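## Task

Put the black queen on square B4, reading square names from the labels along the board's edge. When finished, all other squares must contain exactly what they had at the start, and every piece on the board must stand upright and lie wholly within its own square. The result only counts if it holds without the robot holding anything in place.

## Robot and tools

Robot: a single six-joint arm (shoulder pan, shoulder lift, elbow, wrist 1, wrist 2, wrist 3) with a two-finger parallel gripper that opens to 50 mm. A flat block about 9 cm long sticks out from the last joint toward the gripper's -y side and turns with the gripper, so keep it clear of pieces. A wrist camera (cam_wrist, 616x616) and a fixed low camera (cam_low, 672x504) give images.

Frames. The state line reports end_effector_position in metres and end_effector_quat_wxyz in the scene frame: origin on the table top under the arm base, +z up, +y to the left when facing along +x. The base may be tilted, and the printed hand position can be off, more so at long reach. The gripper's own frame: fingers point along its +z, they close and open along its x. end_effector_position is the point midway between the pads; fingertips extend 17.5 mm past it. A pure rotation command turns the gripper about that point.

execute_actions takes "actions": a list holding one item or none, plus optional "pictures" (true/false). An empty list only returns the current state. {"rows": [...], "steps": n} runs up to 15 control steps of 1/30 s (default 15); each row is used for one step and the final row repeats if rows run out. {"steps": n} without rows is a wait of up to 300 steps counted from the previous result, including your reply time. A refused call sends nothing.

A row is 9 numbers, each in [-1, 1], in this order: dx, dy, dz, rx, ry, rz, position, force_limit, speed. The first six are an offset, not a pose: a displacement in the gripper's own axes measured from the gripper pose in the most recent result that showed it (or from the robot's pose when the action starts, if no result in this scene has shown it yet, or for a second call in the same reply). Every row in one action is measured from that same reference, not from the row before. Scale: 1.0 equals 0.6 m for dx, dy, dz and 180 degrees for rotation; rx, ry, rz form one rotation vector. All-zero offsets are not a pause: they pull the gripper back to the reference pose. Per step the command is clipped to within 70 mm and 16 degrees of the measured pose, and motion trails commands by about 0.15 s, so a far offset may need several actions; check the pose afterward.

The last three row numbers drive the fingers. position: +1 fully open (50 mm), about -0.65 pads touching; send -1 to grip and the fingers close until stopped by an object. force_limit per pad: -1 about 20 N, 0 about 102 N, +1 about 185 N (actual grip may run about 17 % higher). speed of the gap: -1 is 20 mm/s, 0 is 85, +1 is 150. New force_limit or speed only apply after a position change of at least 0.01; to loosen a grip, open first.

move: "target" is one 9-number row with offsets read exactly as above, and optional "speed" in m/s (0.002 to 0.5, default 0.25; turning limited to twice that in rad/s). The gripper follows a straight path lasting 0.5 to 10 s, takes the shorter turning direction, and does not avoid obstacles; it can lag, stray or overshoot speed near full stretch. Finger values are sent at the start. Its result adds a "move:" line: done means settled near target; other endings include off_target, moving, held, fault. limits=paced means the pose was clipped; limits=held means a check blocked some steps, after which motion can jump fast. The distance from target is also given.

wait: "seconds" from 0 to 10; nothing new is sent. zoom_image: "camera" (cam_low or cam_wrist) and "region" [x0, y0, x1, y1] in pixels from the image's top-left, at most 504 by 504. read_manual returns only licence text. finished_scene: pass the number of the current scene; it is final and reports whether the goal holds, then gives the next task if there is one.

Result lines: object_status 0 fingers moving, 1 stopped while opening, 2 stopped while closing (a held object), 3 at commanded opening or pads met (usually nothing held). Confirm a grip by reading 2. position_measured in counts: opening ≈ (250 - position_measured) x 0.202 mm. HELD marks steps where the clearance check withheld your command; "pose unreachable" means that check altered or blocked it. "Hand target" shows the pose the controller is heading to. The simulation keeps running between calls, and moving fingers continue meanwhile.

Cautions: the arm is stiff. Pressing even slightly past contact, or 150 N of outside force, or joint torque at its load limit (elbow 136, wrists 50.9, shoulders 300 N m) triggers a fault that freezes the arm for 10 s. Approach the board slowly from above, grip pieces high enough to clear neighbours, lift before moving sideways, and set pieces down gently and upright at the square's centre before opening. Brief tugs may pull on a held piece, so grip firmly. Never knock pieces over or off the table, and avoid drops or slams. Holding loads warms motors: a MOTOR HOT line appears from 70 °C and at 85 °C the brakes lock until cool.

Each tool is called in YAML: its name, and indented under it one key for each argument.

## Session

execute_actions:
  actions: []

Scene clock: 0.00 s of 4000.00 s.
end_effector_position=(+1.2888, -0.2556, +0.3587) position_measured=3 object_status=3 end_effector_quat_wxyz=(+0.253, -0.475, +0.667, -0.515) end_effector_velocity=(-0.000, +0.000, +0.001) end_effector_angular_velocity=(+0.000, -0.001, -0.000)
Joint positions: [ 2.674 -0.364  1.105 -3.261 -1.267 -2.651]
Joint velocities: [-0.    -0.001  0.     0.    -0.     0.001]
Hand target: +1.289, -0.256, +0.359; +0.253, -0.475, +0.667, -0.515

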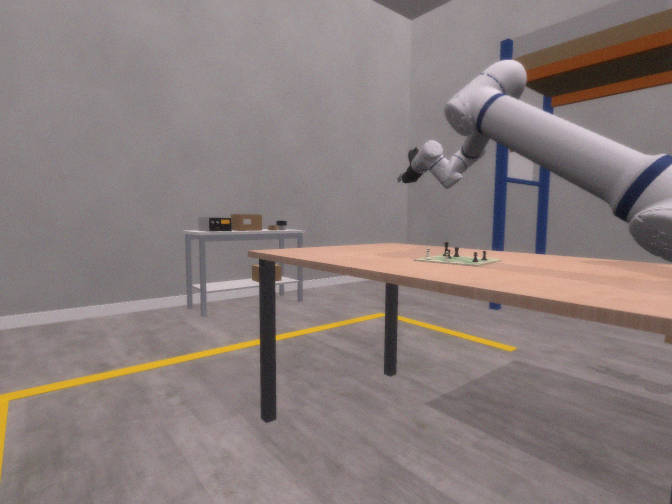

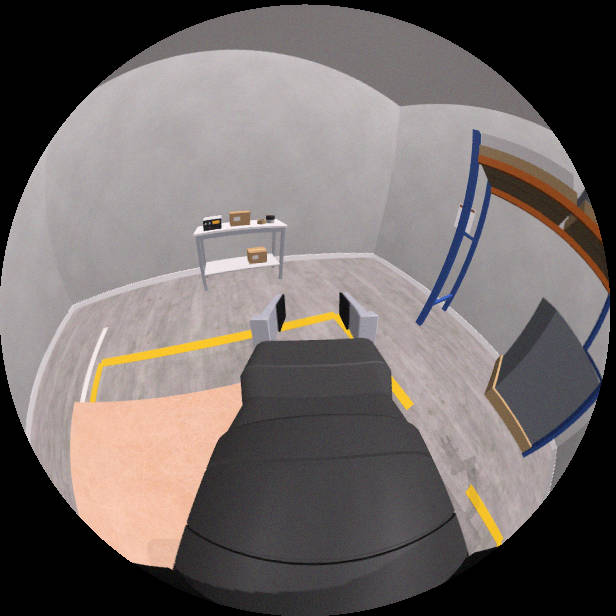

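zoom_image:
  camera: "cam_low"
  region: [400, 225, 520, 280]

Region (400, 225, 520, 280) of cam_low's 672x504 image, scaled by 4.200, with more detail than that image has; it fills the top 231 rows of this view, and the rest is white.

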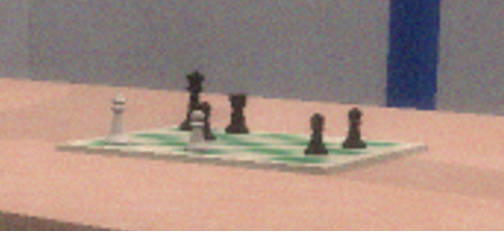

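move:
  target: [-0.177, 0.678, -1.0, -0.3782, -0.0931, -0.044, 1, -0.5, 0.5]
  speed: 0.45

zoom_image:
  camera: "cam_wrist"
  region: [210, 180, 400, 350]

Scene clock: 28.93 s of 4000.00 s.
end_effector_position=(+0.6860, +0.1147, +0.1705) position_measured=3 object_status=3 end_effector_quat_wxyz=(+0.001, -0.644, +0.765, +0.000) end_effector_velocity=(-0.001, +0.001, +0.001) end_effector_angular_velocity=(+0.001, +0.000, +0.001)
Joint positions: [ 2.631 -1.306  2.132 -1.947 -0.885 -3.625]
Joint velocities: [-0.001 -0.003  0.001  0.004  0.    -0.003]
Hand target: +0.686, +0.115, +0.170; +0.001, -0.644, +0.765, +0.000
Off the commanded pose: 0.001 m, 0 deg.
After step 90, 23.57 s passed at rest.
move: done; limits=paced

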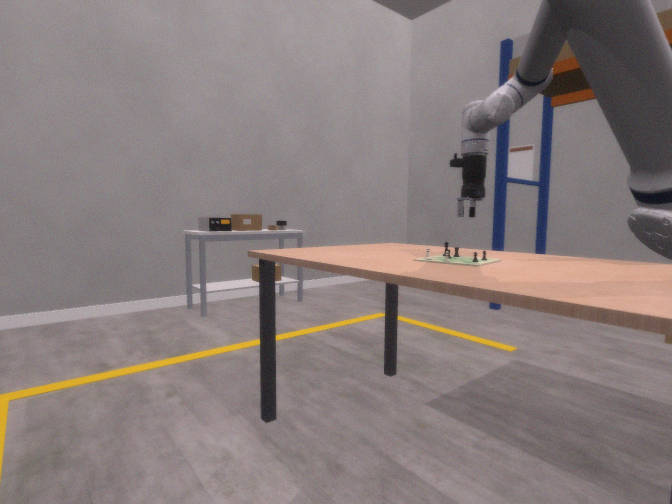

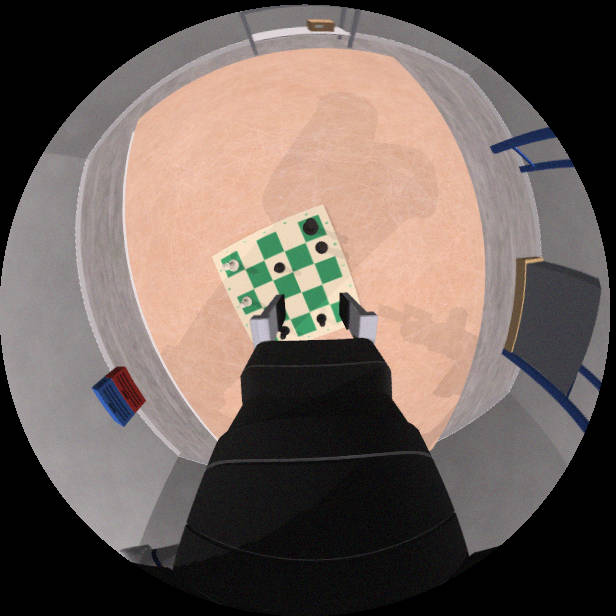

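Region (210, 180, 400, 350) of cam_wrist's 616x616 image, scaled by 2.653, with more detail than that image has; it fills the top 451 rows of this view, and the rest is white.

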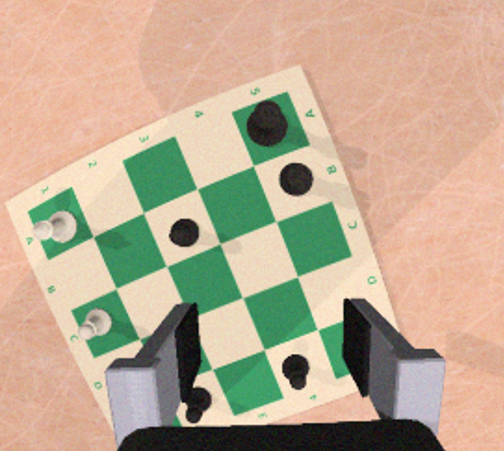

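zoom_image:
  camera: "cam_wrist"
  region: [260, 200, 360, 300]

zoom_image:
  camera: "cam_low"
  region: [415, 190, 495, 270]

Region (260, 200, 360, 300) of cam_wrist's 616x616 image, scaled by 5.040, with more detail than that image has.

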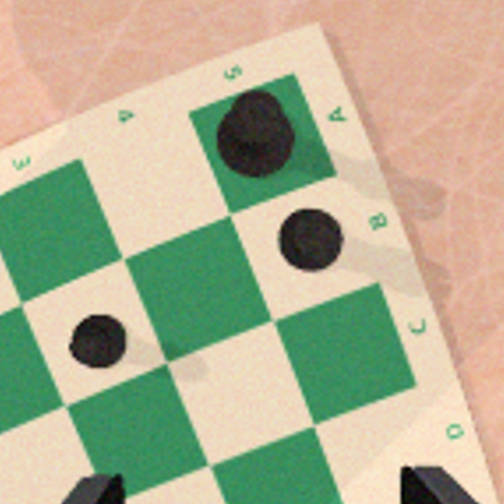

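Region (415, 190, 495, 270) of cam_low's 672x504 image, scaled by 6.300, with more detail than that image has.

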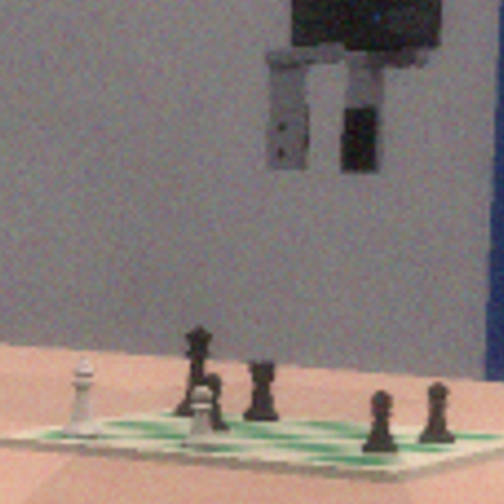

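move:
  target: [0.0007, -0.1567, 0.1425, 0, 0, 0, 0.4, -0.3, 0.5]
  speed: 0.25

zoom_image:
  camera: "cam_wrist"
  region: [265, 250, 365, 345]

move:
  target: [0, 0, 0.05, 0, 0, 0, 0.4, -0.3, 0.5]
  speed: 0.12

zoom_image:
  camera: "cam_wrist"
  region: [265, 250, 365, 345]

zoom_image:
  camera: "cam_low"
  region: [420, 215, 480, 270]

Scene clock: 60.57 s of 4000.00 s.
end_effector_position=(+0.7786, +0.0983, +0.0850) position_measured=92 object_status=3 end_effector_quat_wxyz=(+0.001, -0.644, +0.765, +0.000) end_effector_velocity=(+0.002, -0.000, -0.002) end_effector_angular_velocity=(-0.000, +0.001, +0.000)
Joint positions: [ 2.751 -1.094  2.013 -2.136 -0.837 -3.478]
Joint velocities: [ 0.002  0.004 -0.003 -0.002  0.     0.002]
Hand target: +0.779, +0.098, +0.085; +0.001, -0.644, +0.765, +0.000
Off the commanded pose: 0.000 m, 0 deg.
After step 90, 27.53 s passed at rest.
move: done

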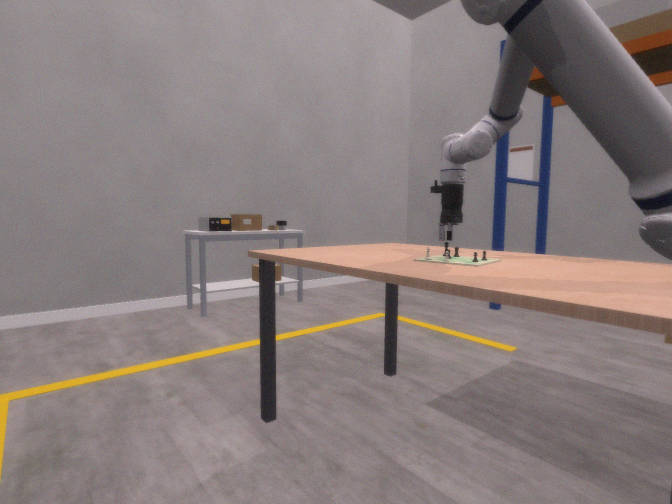

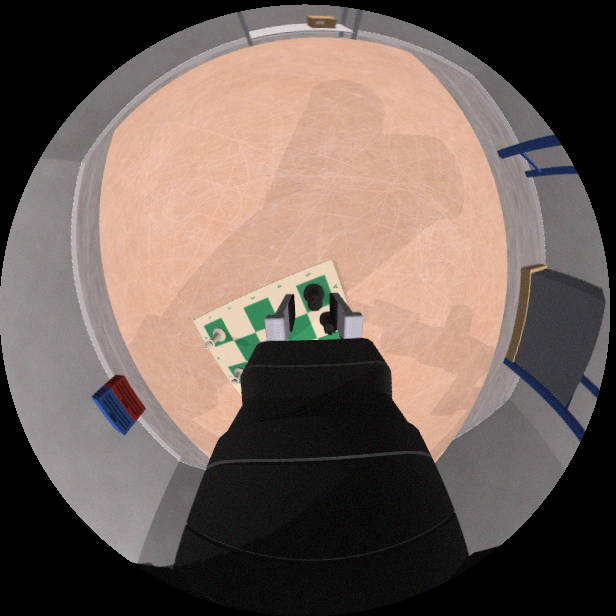

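Region (265, 250, 365, 345) of cam_wrist's 616x616 image, scaled by 5.040, with more detail than that image has; it fills the top 479 rows of this view, and the rest is white.

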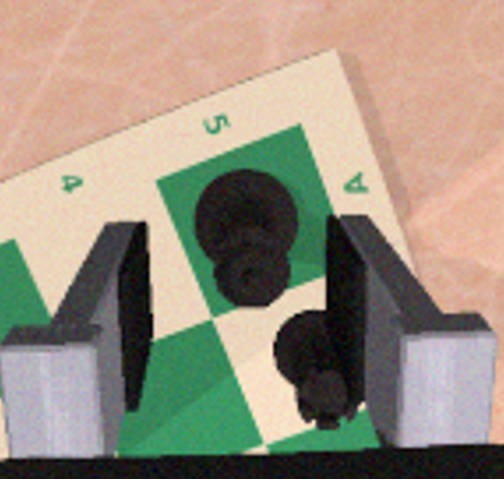

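Scene clock: 61.40 s of 4000.00 s.
end_effector_position=(+0.7787, +0.0983, +0.0551) position_measured=92 object_status=3 end_effector_quat_wxyz=(+0.001, -0.644, +0.765, +0.000) end_effector_velocity=(+0.000, -0.001, -0.002) end_effector_angular_velocity=(+0.002, -0.001, -0.001)
Joint positions: [ 2.779 -1.063  2.026 -2.202 -0.828 -3.444]
Joint velocities: [ 0.001  0.003  0.    -0.004  0.002  0.002]
Hand target: +0.779, +0.098, +0.055; +0.001, -0.644, +0.765, +0.000
Off the commanded pose: 0.000 m, 0 deg.
move: done

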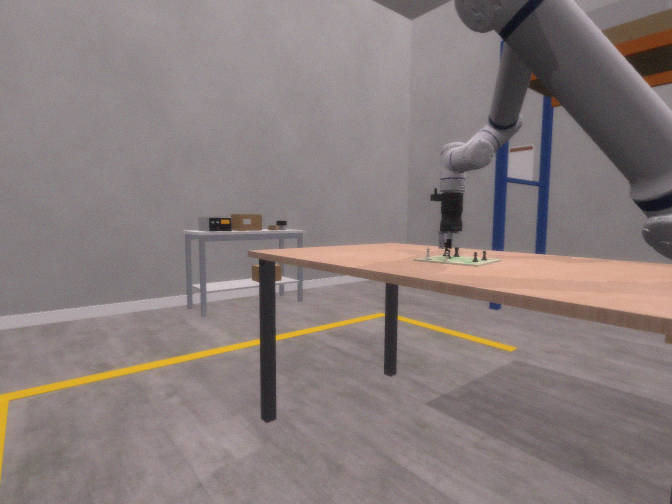

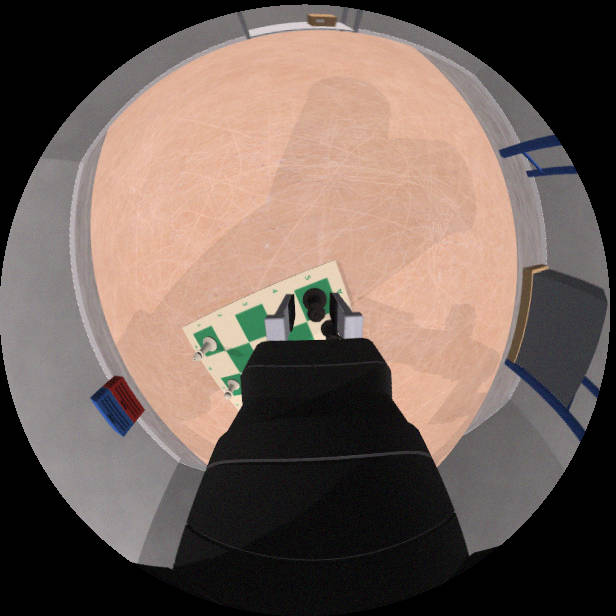

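Region (265, 250, 365, 345) of cam_wrist's 616x616 image, scaled by 5.040, with more detail than that image has; it fills the top 479 rows of this view, and the rest is white.

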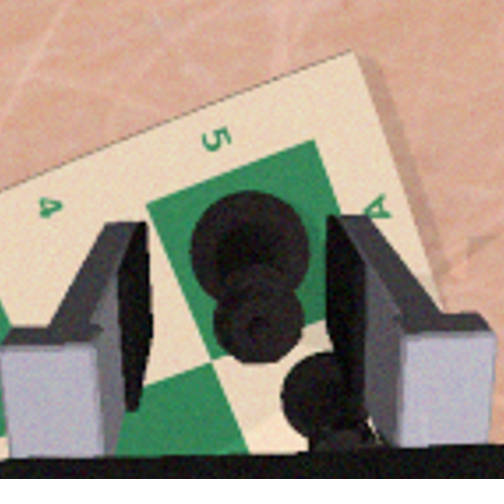

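Region (420, 215, 480, 270) of cam_low's 672x504 image, scaled by 8.400, with more detail than that image has; it fills the top 462 rows of this view, and the rest is white.

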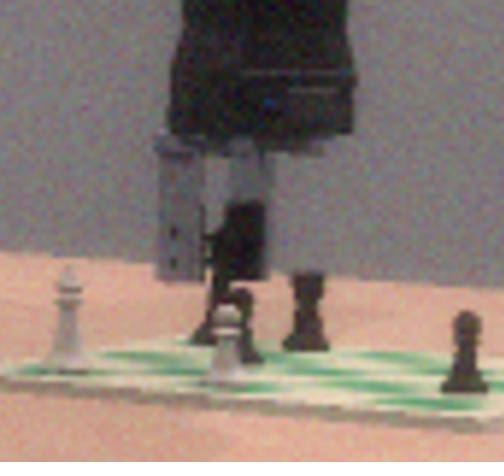

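move:
  target: [0.0043, 0, 0, 0, 0, 0, -1, -0.3, -0.9]

move:
  target: [0, 0, -0.0167, 0, 0, 0, -1, -0.3, -0.9]
  speed: 0.1

move:
  target: [-0.034, 0.0832, 0, 0, 0, 0, -1, -0.3, -0.9]
  speed: 0.15

move:
  target: [0, 0, 0.0153, 0, 0, 0, -1, -0.3, -0.9]
  speed: 0.04

zoom_image:
  camera: "cam_wrist"
  region: [265, 250, 365, 345]

zoom_image:
  camera: "cam_low"
  region: [420, 215, 480, 270]

Scene clock: 79.47 s of 4000.00 s.
end_effector_position=(+0.7782, +0.0958, +0.0551) position_measured=189 object_status=2 end_effector_quat_wxyz=(+0.001, -0.644, +0.765, +0.000) end_effector_velocity=(-0.001, -0.002, -0.001) end_effector_angular_velocity=(+0.000, +0.001, -0.003)
Joint positions: [ 2.776 -1.061  2.027 -2.203 -0.829 -3.447]
Joint velocities: [-0.001  0.002  0.001  0.    -0.001  0.   ]
Hand target: +0.778, +0.096, +0.055; +0.001, -0.644, +0.765, +0.000
Off the commanded pose: 0.000 m, 0 deg.
After step 90, 14.10 s passed at rest.
move: done

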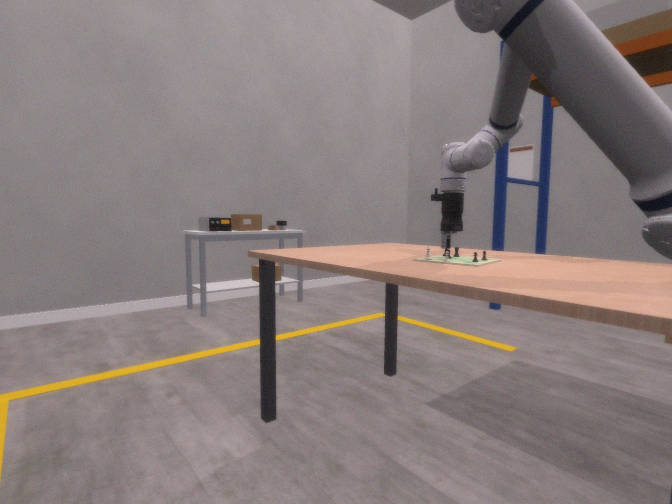

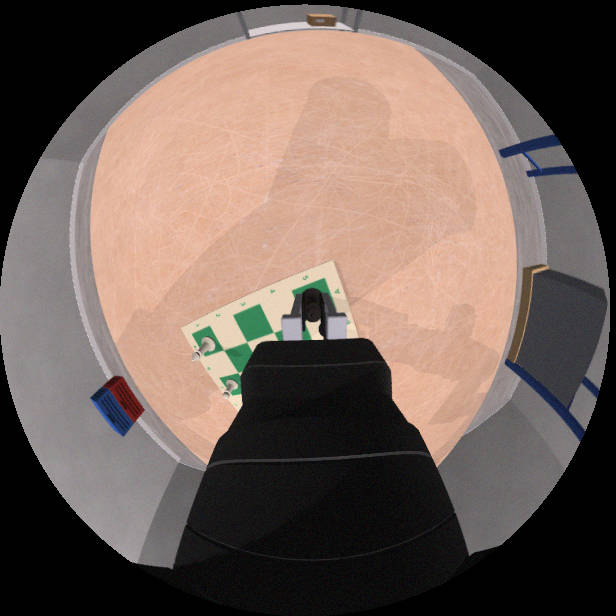

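Scene clock: 80.17 s of 4000.00 s.
end_effector_position=(+0.7782, +0.0958, +0.0649) position_measured=189 object_status=2 end_effector_quat_wxyz=(+0.001, -0.644, +0.765, +0.000) end_effector_velocity=(-0.001, -0.000, +0.001) end_effector_angular_velocity=(-0.000, +0.002, -0.000)
Joint positions: [ 2.767 -1.071  2.023 -2.181 -0.832 -3.458]
Joint velocities: [-0.001 -0.002 -0.001  0.005 -0.001 -0.003]
Hand target: +0.778, +0.096, +0.065; +0.001, -0.644, +0.765, +0.000
Off the commanded pose: 0.000 m, 0 deg.
move: done

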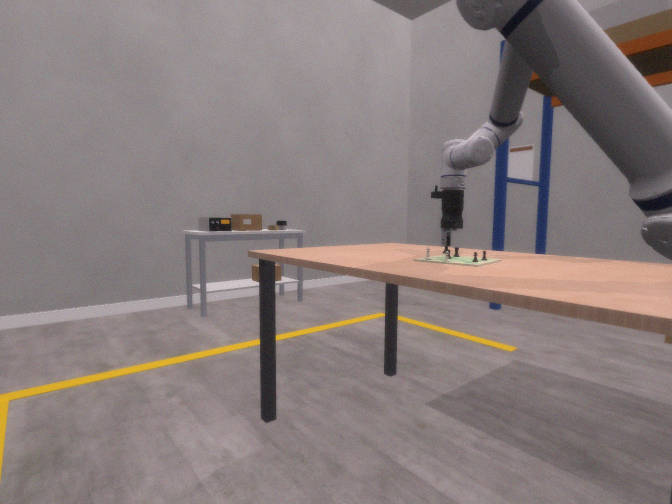

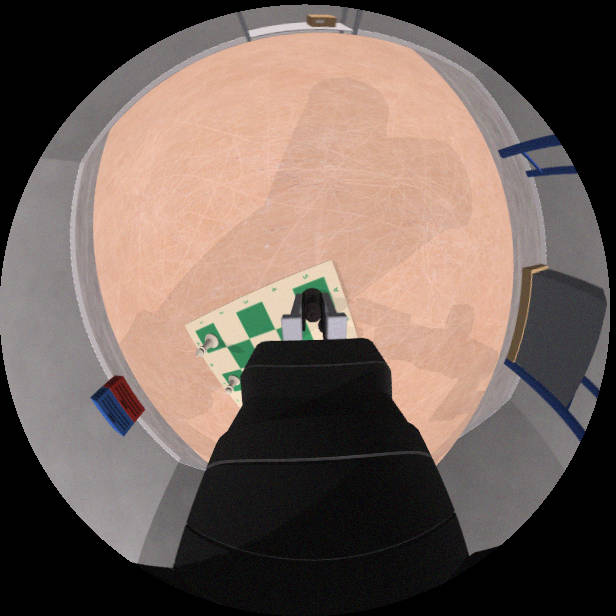

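Scene clock: 81.07 s of 4000.00 s.
end_effector_position=(+0.7328, +0.1244, +0.0650) position_measured=189 object_status=2 end_effector_quat_wxyz=(+0.001, -0.644, +0.765, +0.000) end_effector_velocity=(-0.003, +0.002, -0.002) end_effector_angular_velocity=(+0.001, +0.002, +0.000)
Joint positions: [ 2.771 -1.154  2.113 -2.192 -0.83  -3.453]
Joint velocities: [ 0.002 -0.003  0.004 -0.     0.001  0.001]
Hand target: +0.733, +0.125, +0.065; +0.001, -0.644, +0.765, +0.000
Off the commanded pose: 0.000 m, 0 deg.
move: done

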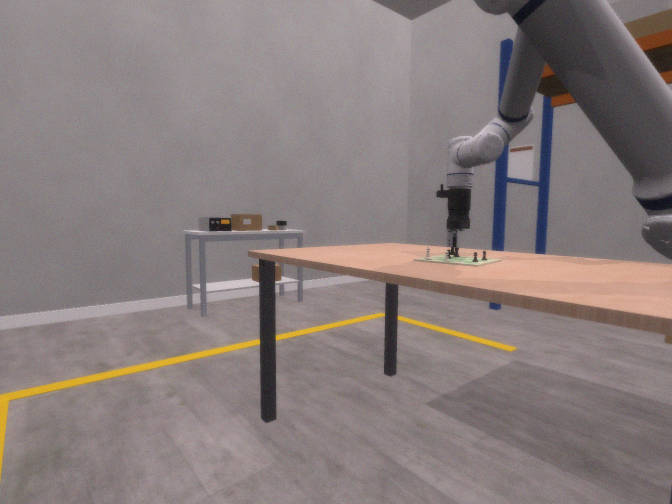

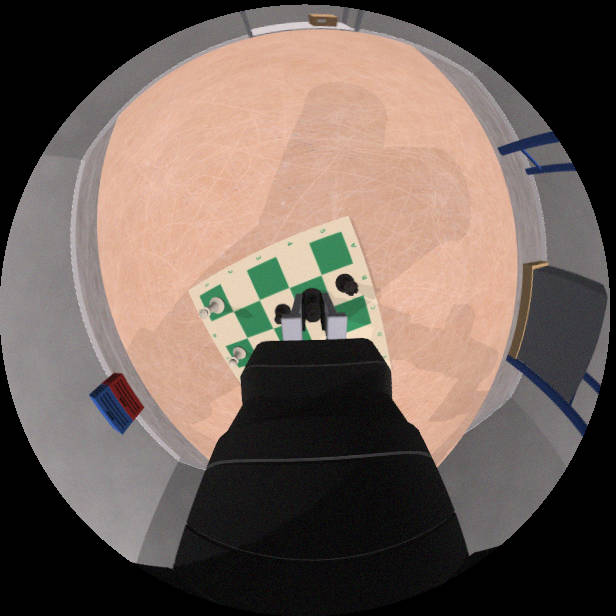

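Scene clock: 81.80 s of 4000.00 s.
end_effector_position=(+0.7328, +0.1245, +0.0559) position_measured=189 object_status=2 end_effector_quat_wxyz=(+0.001, -0.644, +0.765, +0.000) end_effector_velocity=(-0.001, +0.001, -0.004) end_effector_angular_velocity=(+0.001, +0.002, +0.000)
Joint positions: [ 2.78  -1.144  2.117 -2.214 -0.827 -3.442]
Joint velocities: [ 0.004  0.003  0.001 -0.005  0.002  0.003]
Hand target: +0.733, +0.124, +0.056; +0.001, -0.644, +0.765, +0.000
Off the commanded pose: 0.000 m, 0 deg.
move: done

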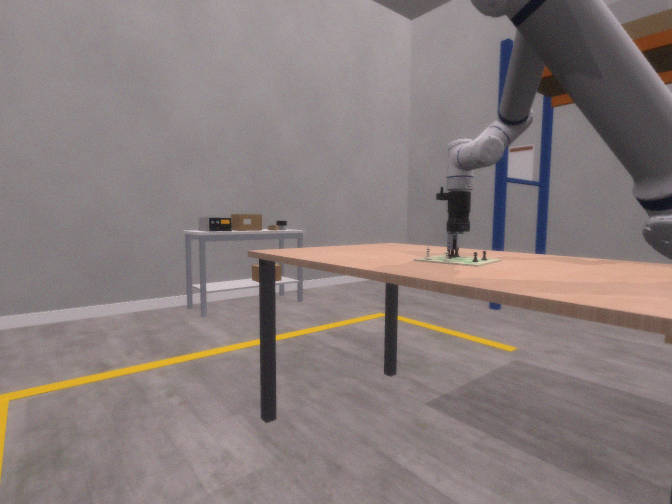

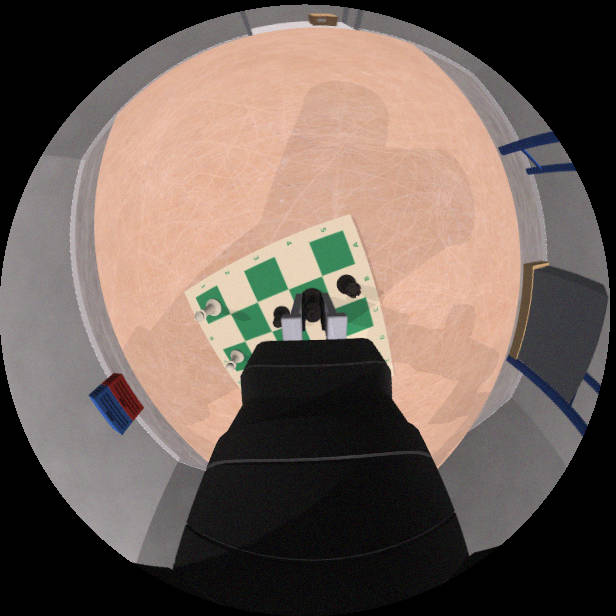

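Region (265, 250, 365, 345) of cam_wrist's 616x616 image, scaled by 5.040, with more detail than that image has; it fills the top 479 rows of this view, and the rest is white.

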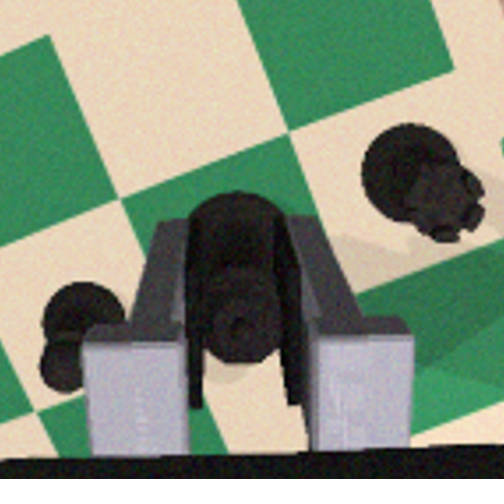

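Region (420, 215, 480, 270) of cam_low's 672x504 image, scaled by 8.400, with more detail than that image has; it fills the top 462 rows of this view, and the rest is white.

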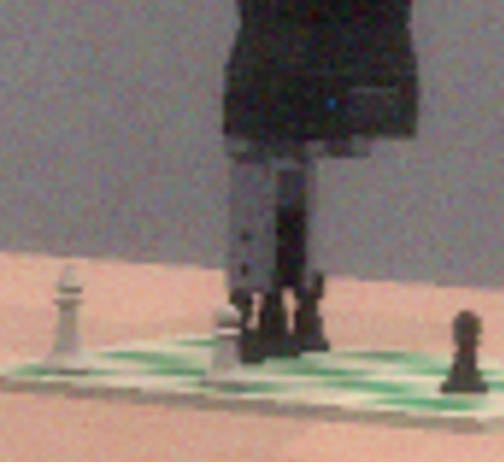

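move:
  target: [0, 0, 0, 0, 0, 0, 0.1, -0.3, -0.3]

move:
  target: [0, 0, -0.08, 0, 0, 0, 0.1, -0.3, -0.3]
  speed: 0.18

zoom_image:
  camera: "cam_wrist"
  region: [250, 230, 380, 345]

zoom_image:
  camera: "cam_low"
  region: [410, 210, 500, 270]

Scene clock: 86.87 s of 4000.00 s.
end_effector_position=(+0.7327, +0.1245, +0.0559) position_measured=138 object_status=3 end_effector_quat_wxyz=(+0.001, -0.644, +0.765, +0.000) end_effector_velocity=(+0.000, +0.000, +0.001) end_effector_angular_velocity=(-0.001, -0.001, +0.001)
Joint positions: [ 2.78  -1.144  2.117 -2.214 -0.827 -3.442]
Joint velocities: [ 0.    -0.001  0.    -0.    -0.    -0.   ]
Hand target: +0.733, +0.124, +0.056; +0.001, -0.644, +0.765, +0.000
Off the commanded pose: 0.000 m, 0 deg.
After step 90, 1.37 s passed at rest.
move: done

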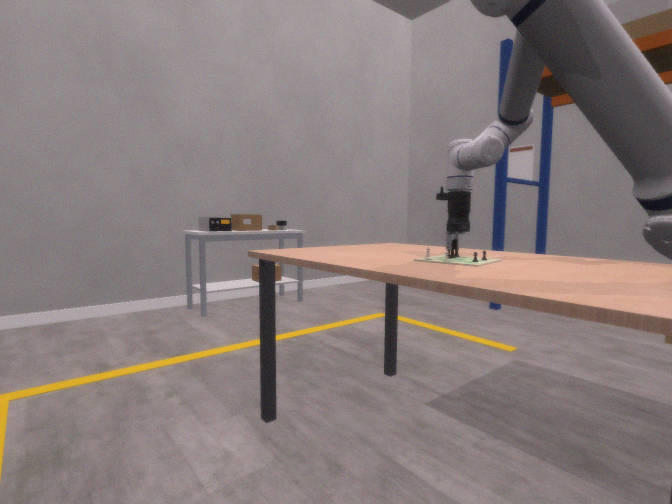

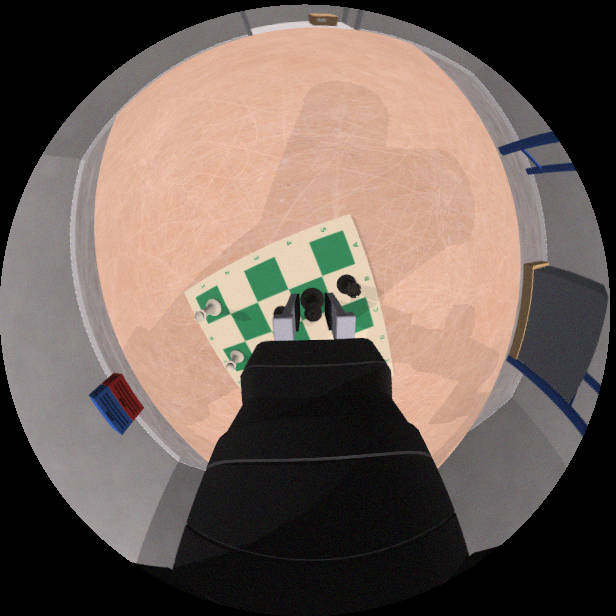

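Scene clock: 87.73 s of 4000.00 s.
end_effector_position=(+0.7326, +0.1244, +0.1037) position_measured=138 object_status=3 end_effector_quat_wxyz=(+0.001, -0.644, +0.765, +0.000) end_effector_velocity=(+0.001, +0.001, +0.003) end_effector_angular_velocity=(-0.001, -0.000, +0.003)
Joint positions: [ 2.734 -1.195  2.093 -2.099 -0.843 -3.501]
Joint velocities: [-0.001 -0.002 -0.004  0.006 -0.001 -0.003]
Hand target: +0.733, +0.124, +0.104; +0.001, -0.644, +0.765, +0.000
Off the commanded pose: 0.000 m, 0 deg.
move: done

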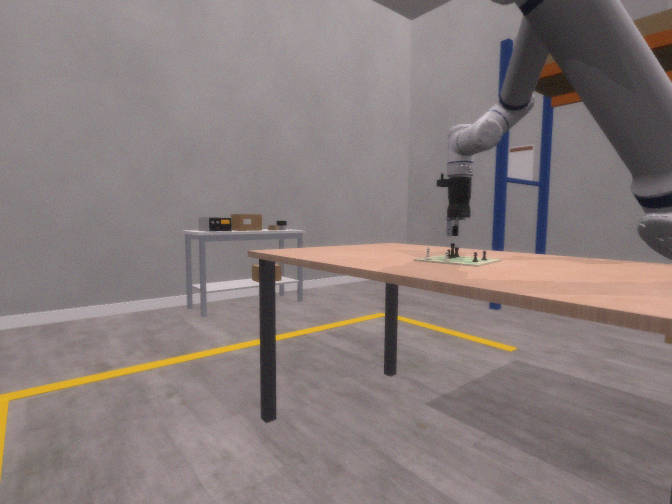

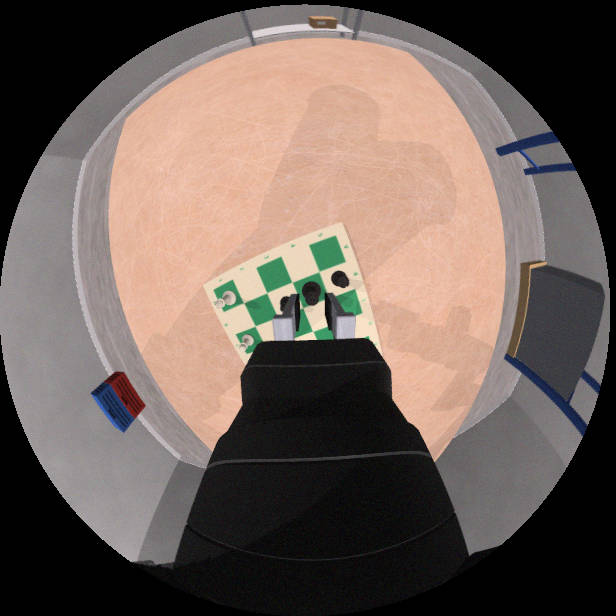

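Region (250, 230, 380, 345) of cam_wrist's 616x616 image, scaled by 3.877, with more detail than that image has; it fills the top 446 rows of this view, and the rest is white.

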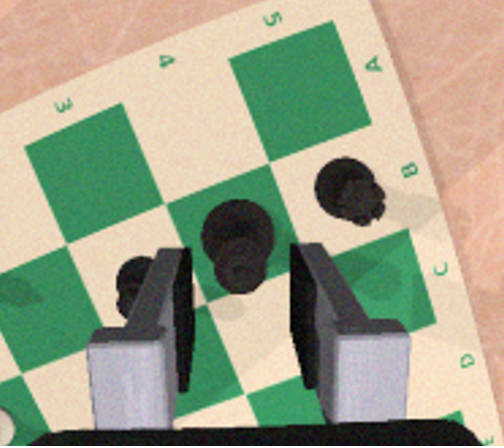

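Region (410, 210, 500, 270) of cam_low's 672x504 image, scaled by 5.600, with more detail than that image has.

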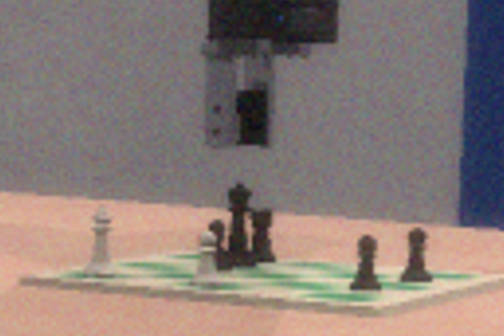

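finished_scene:
  scene: 2

The scene is finished: the task was done.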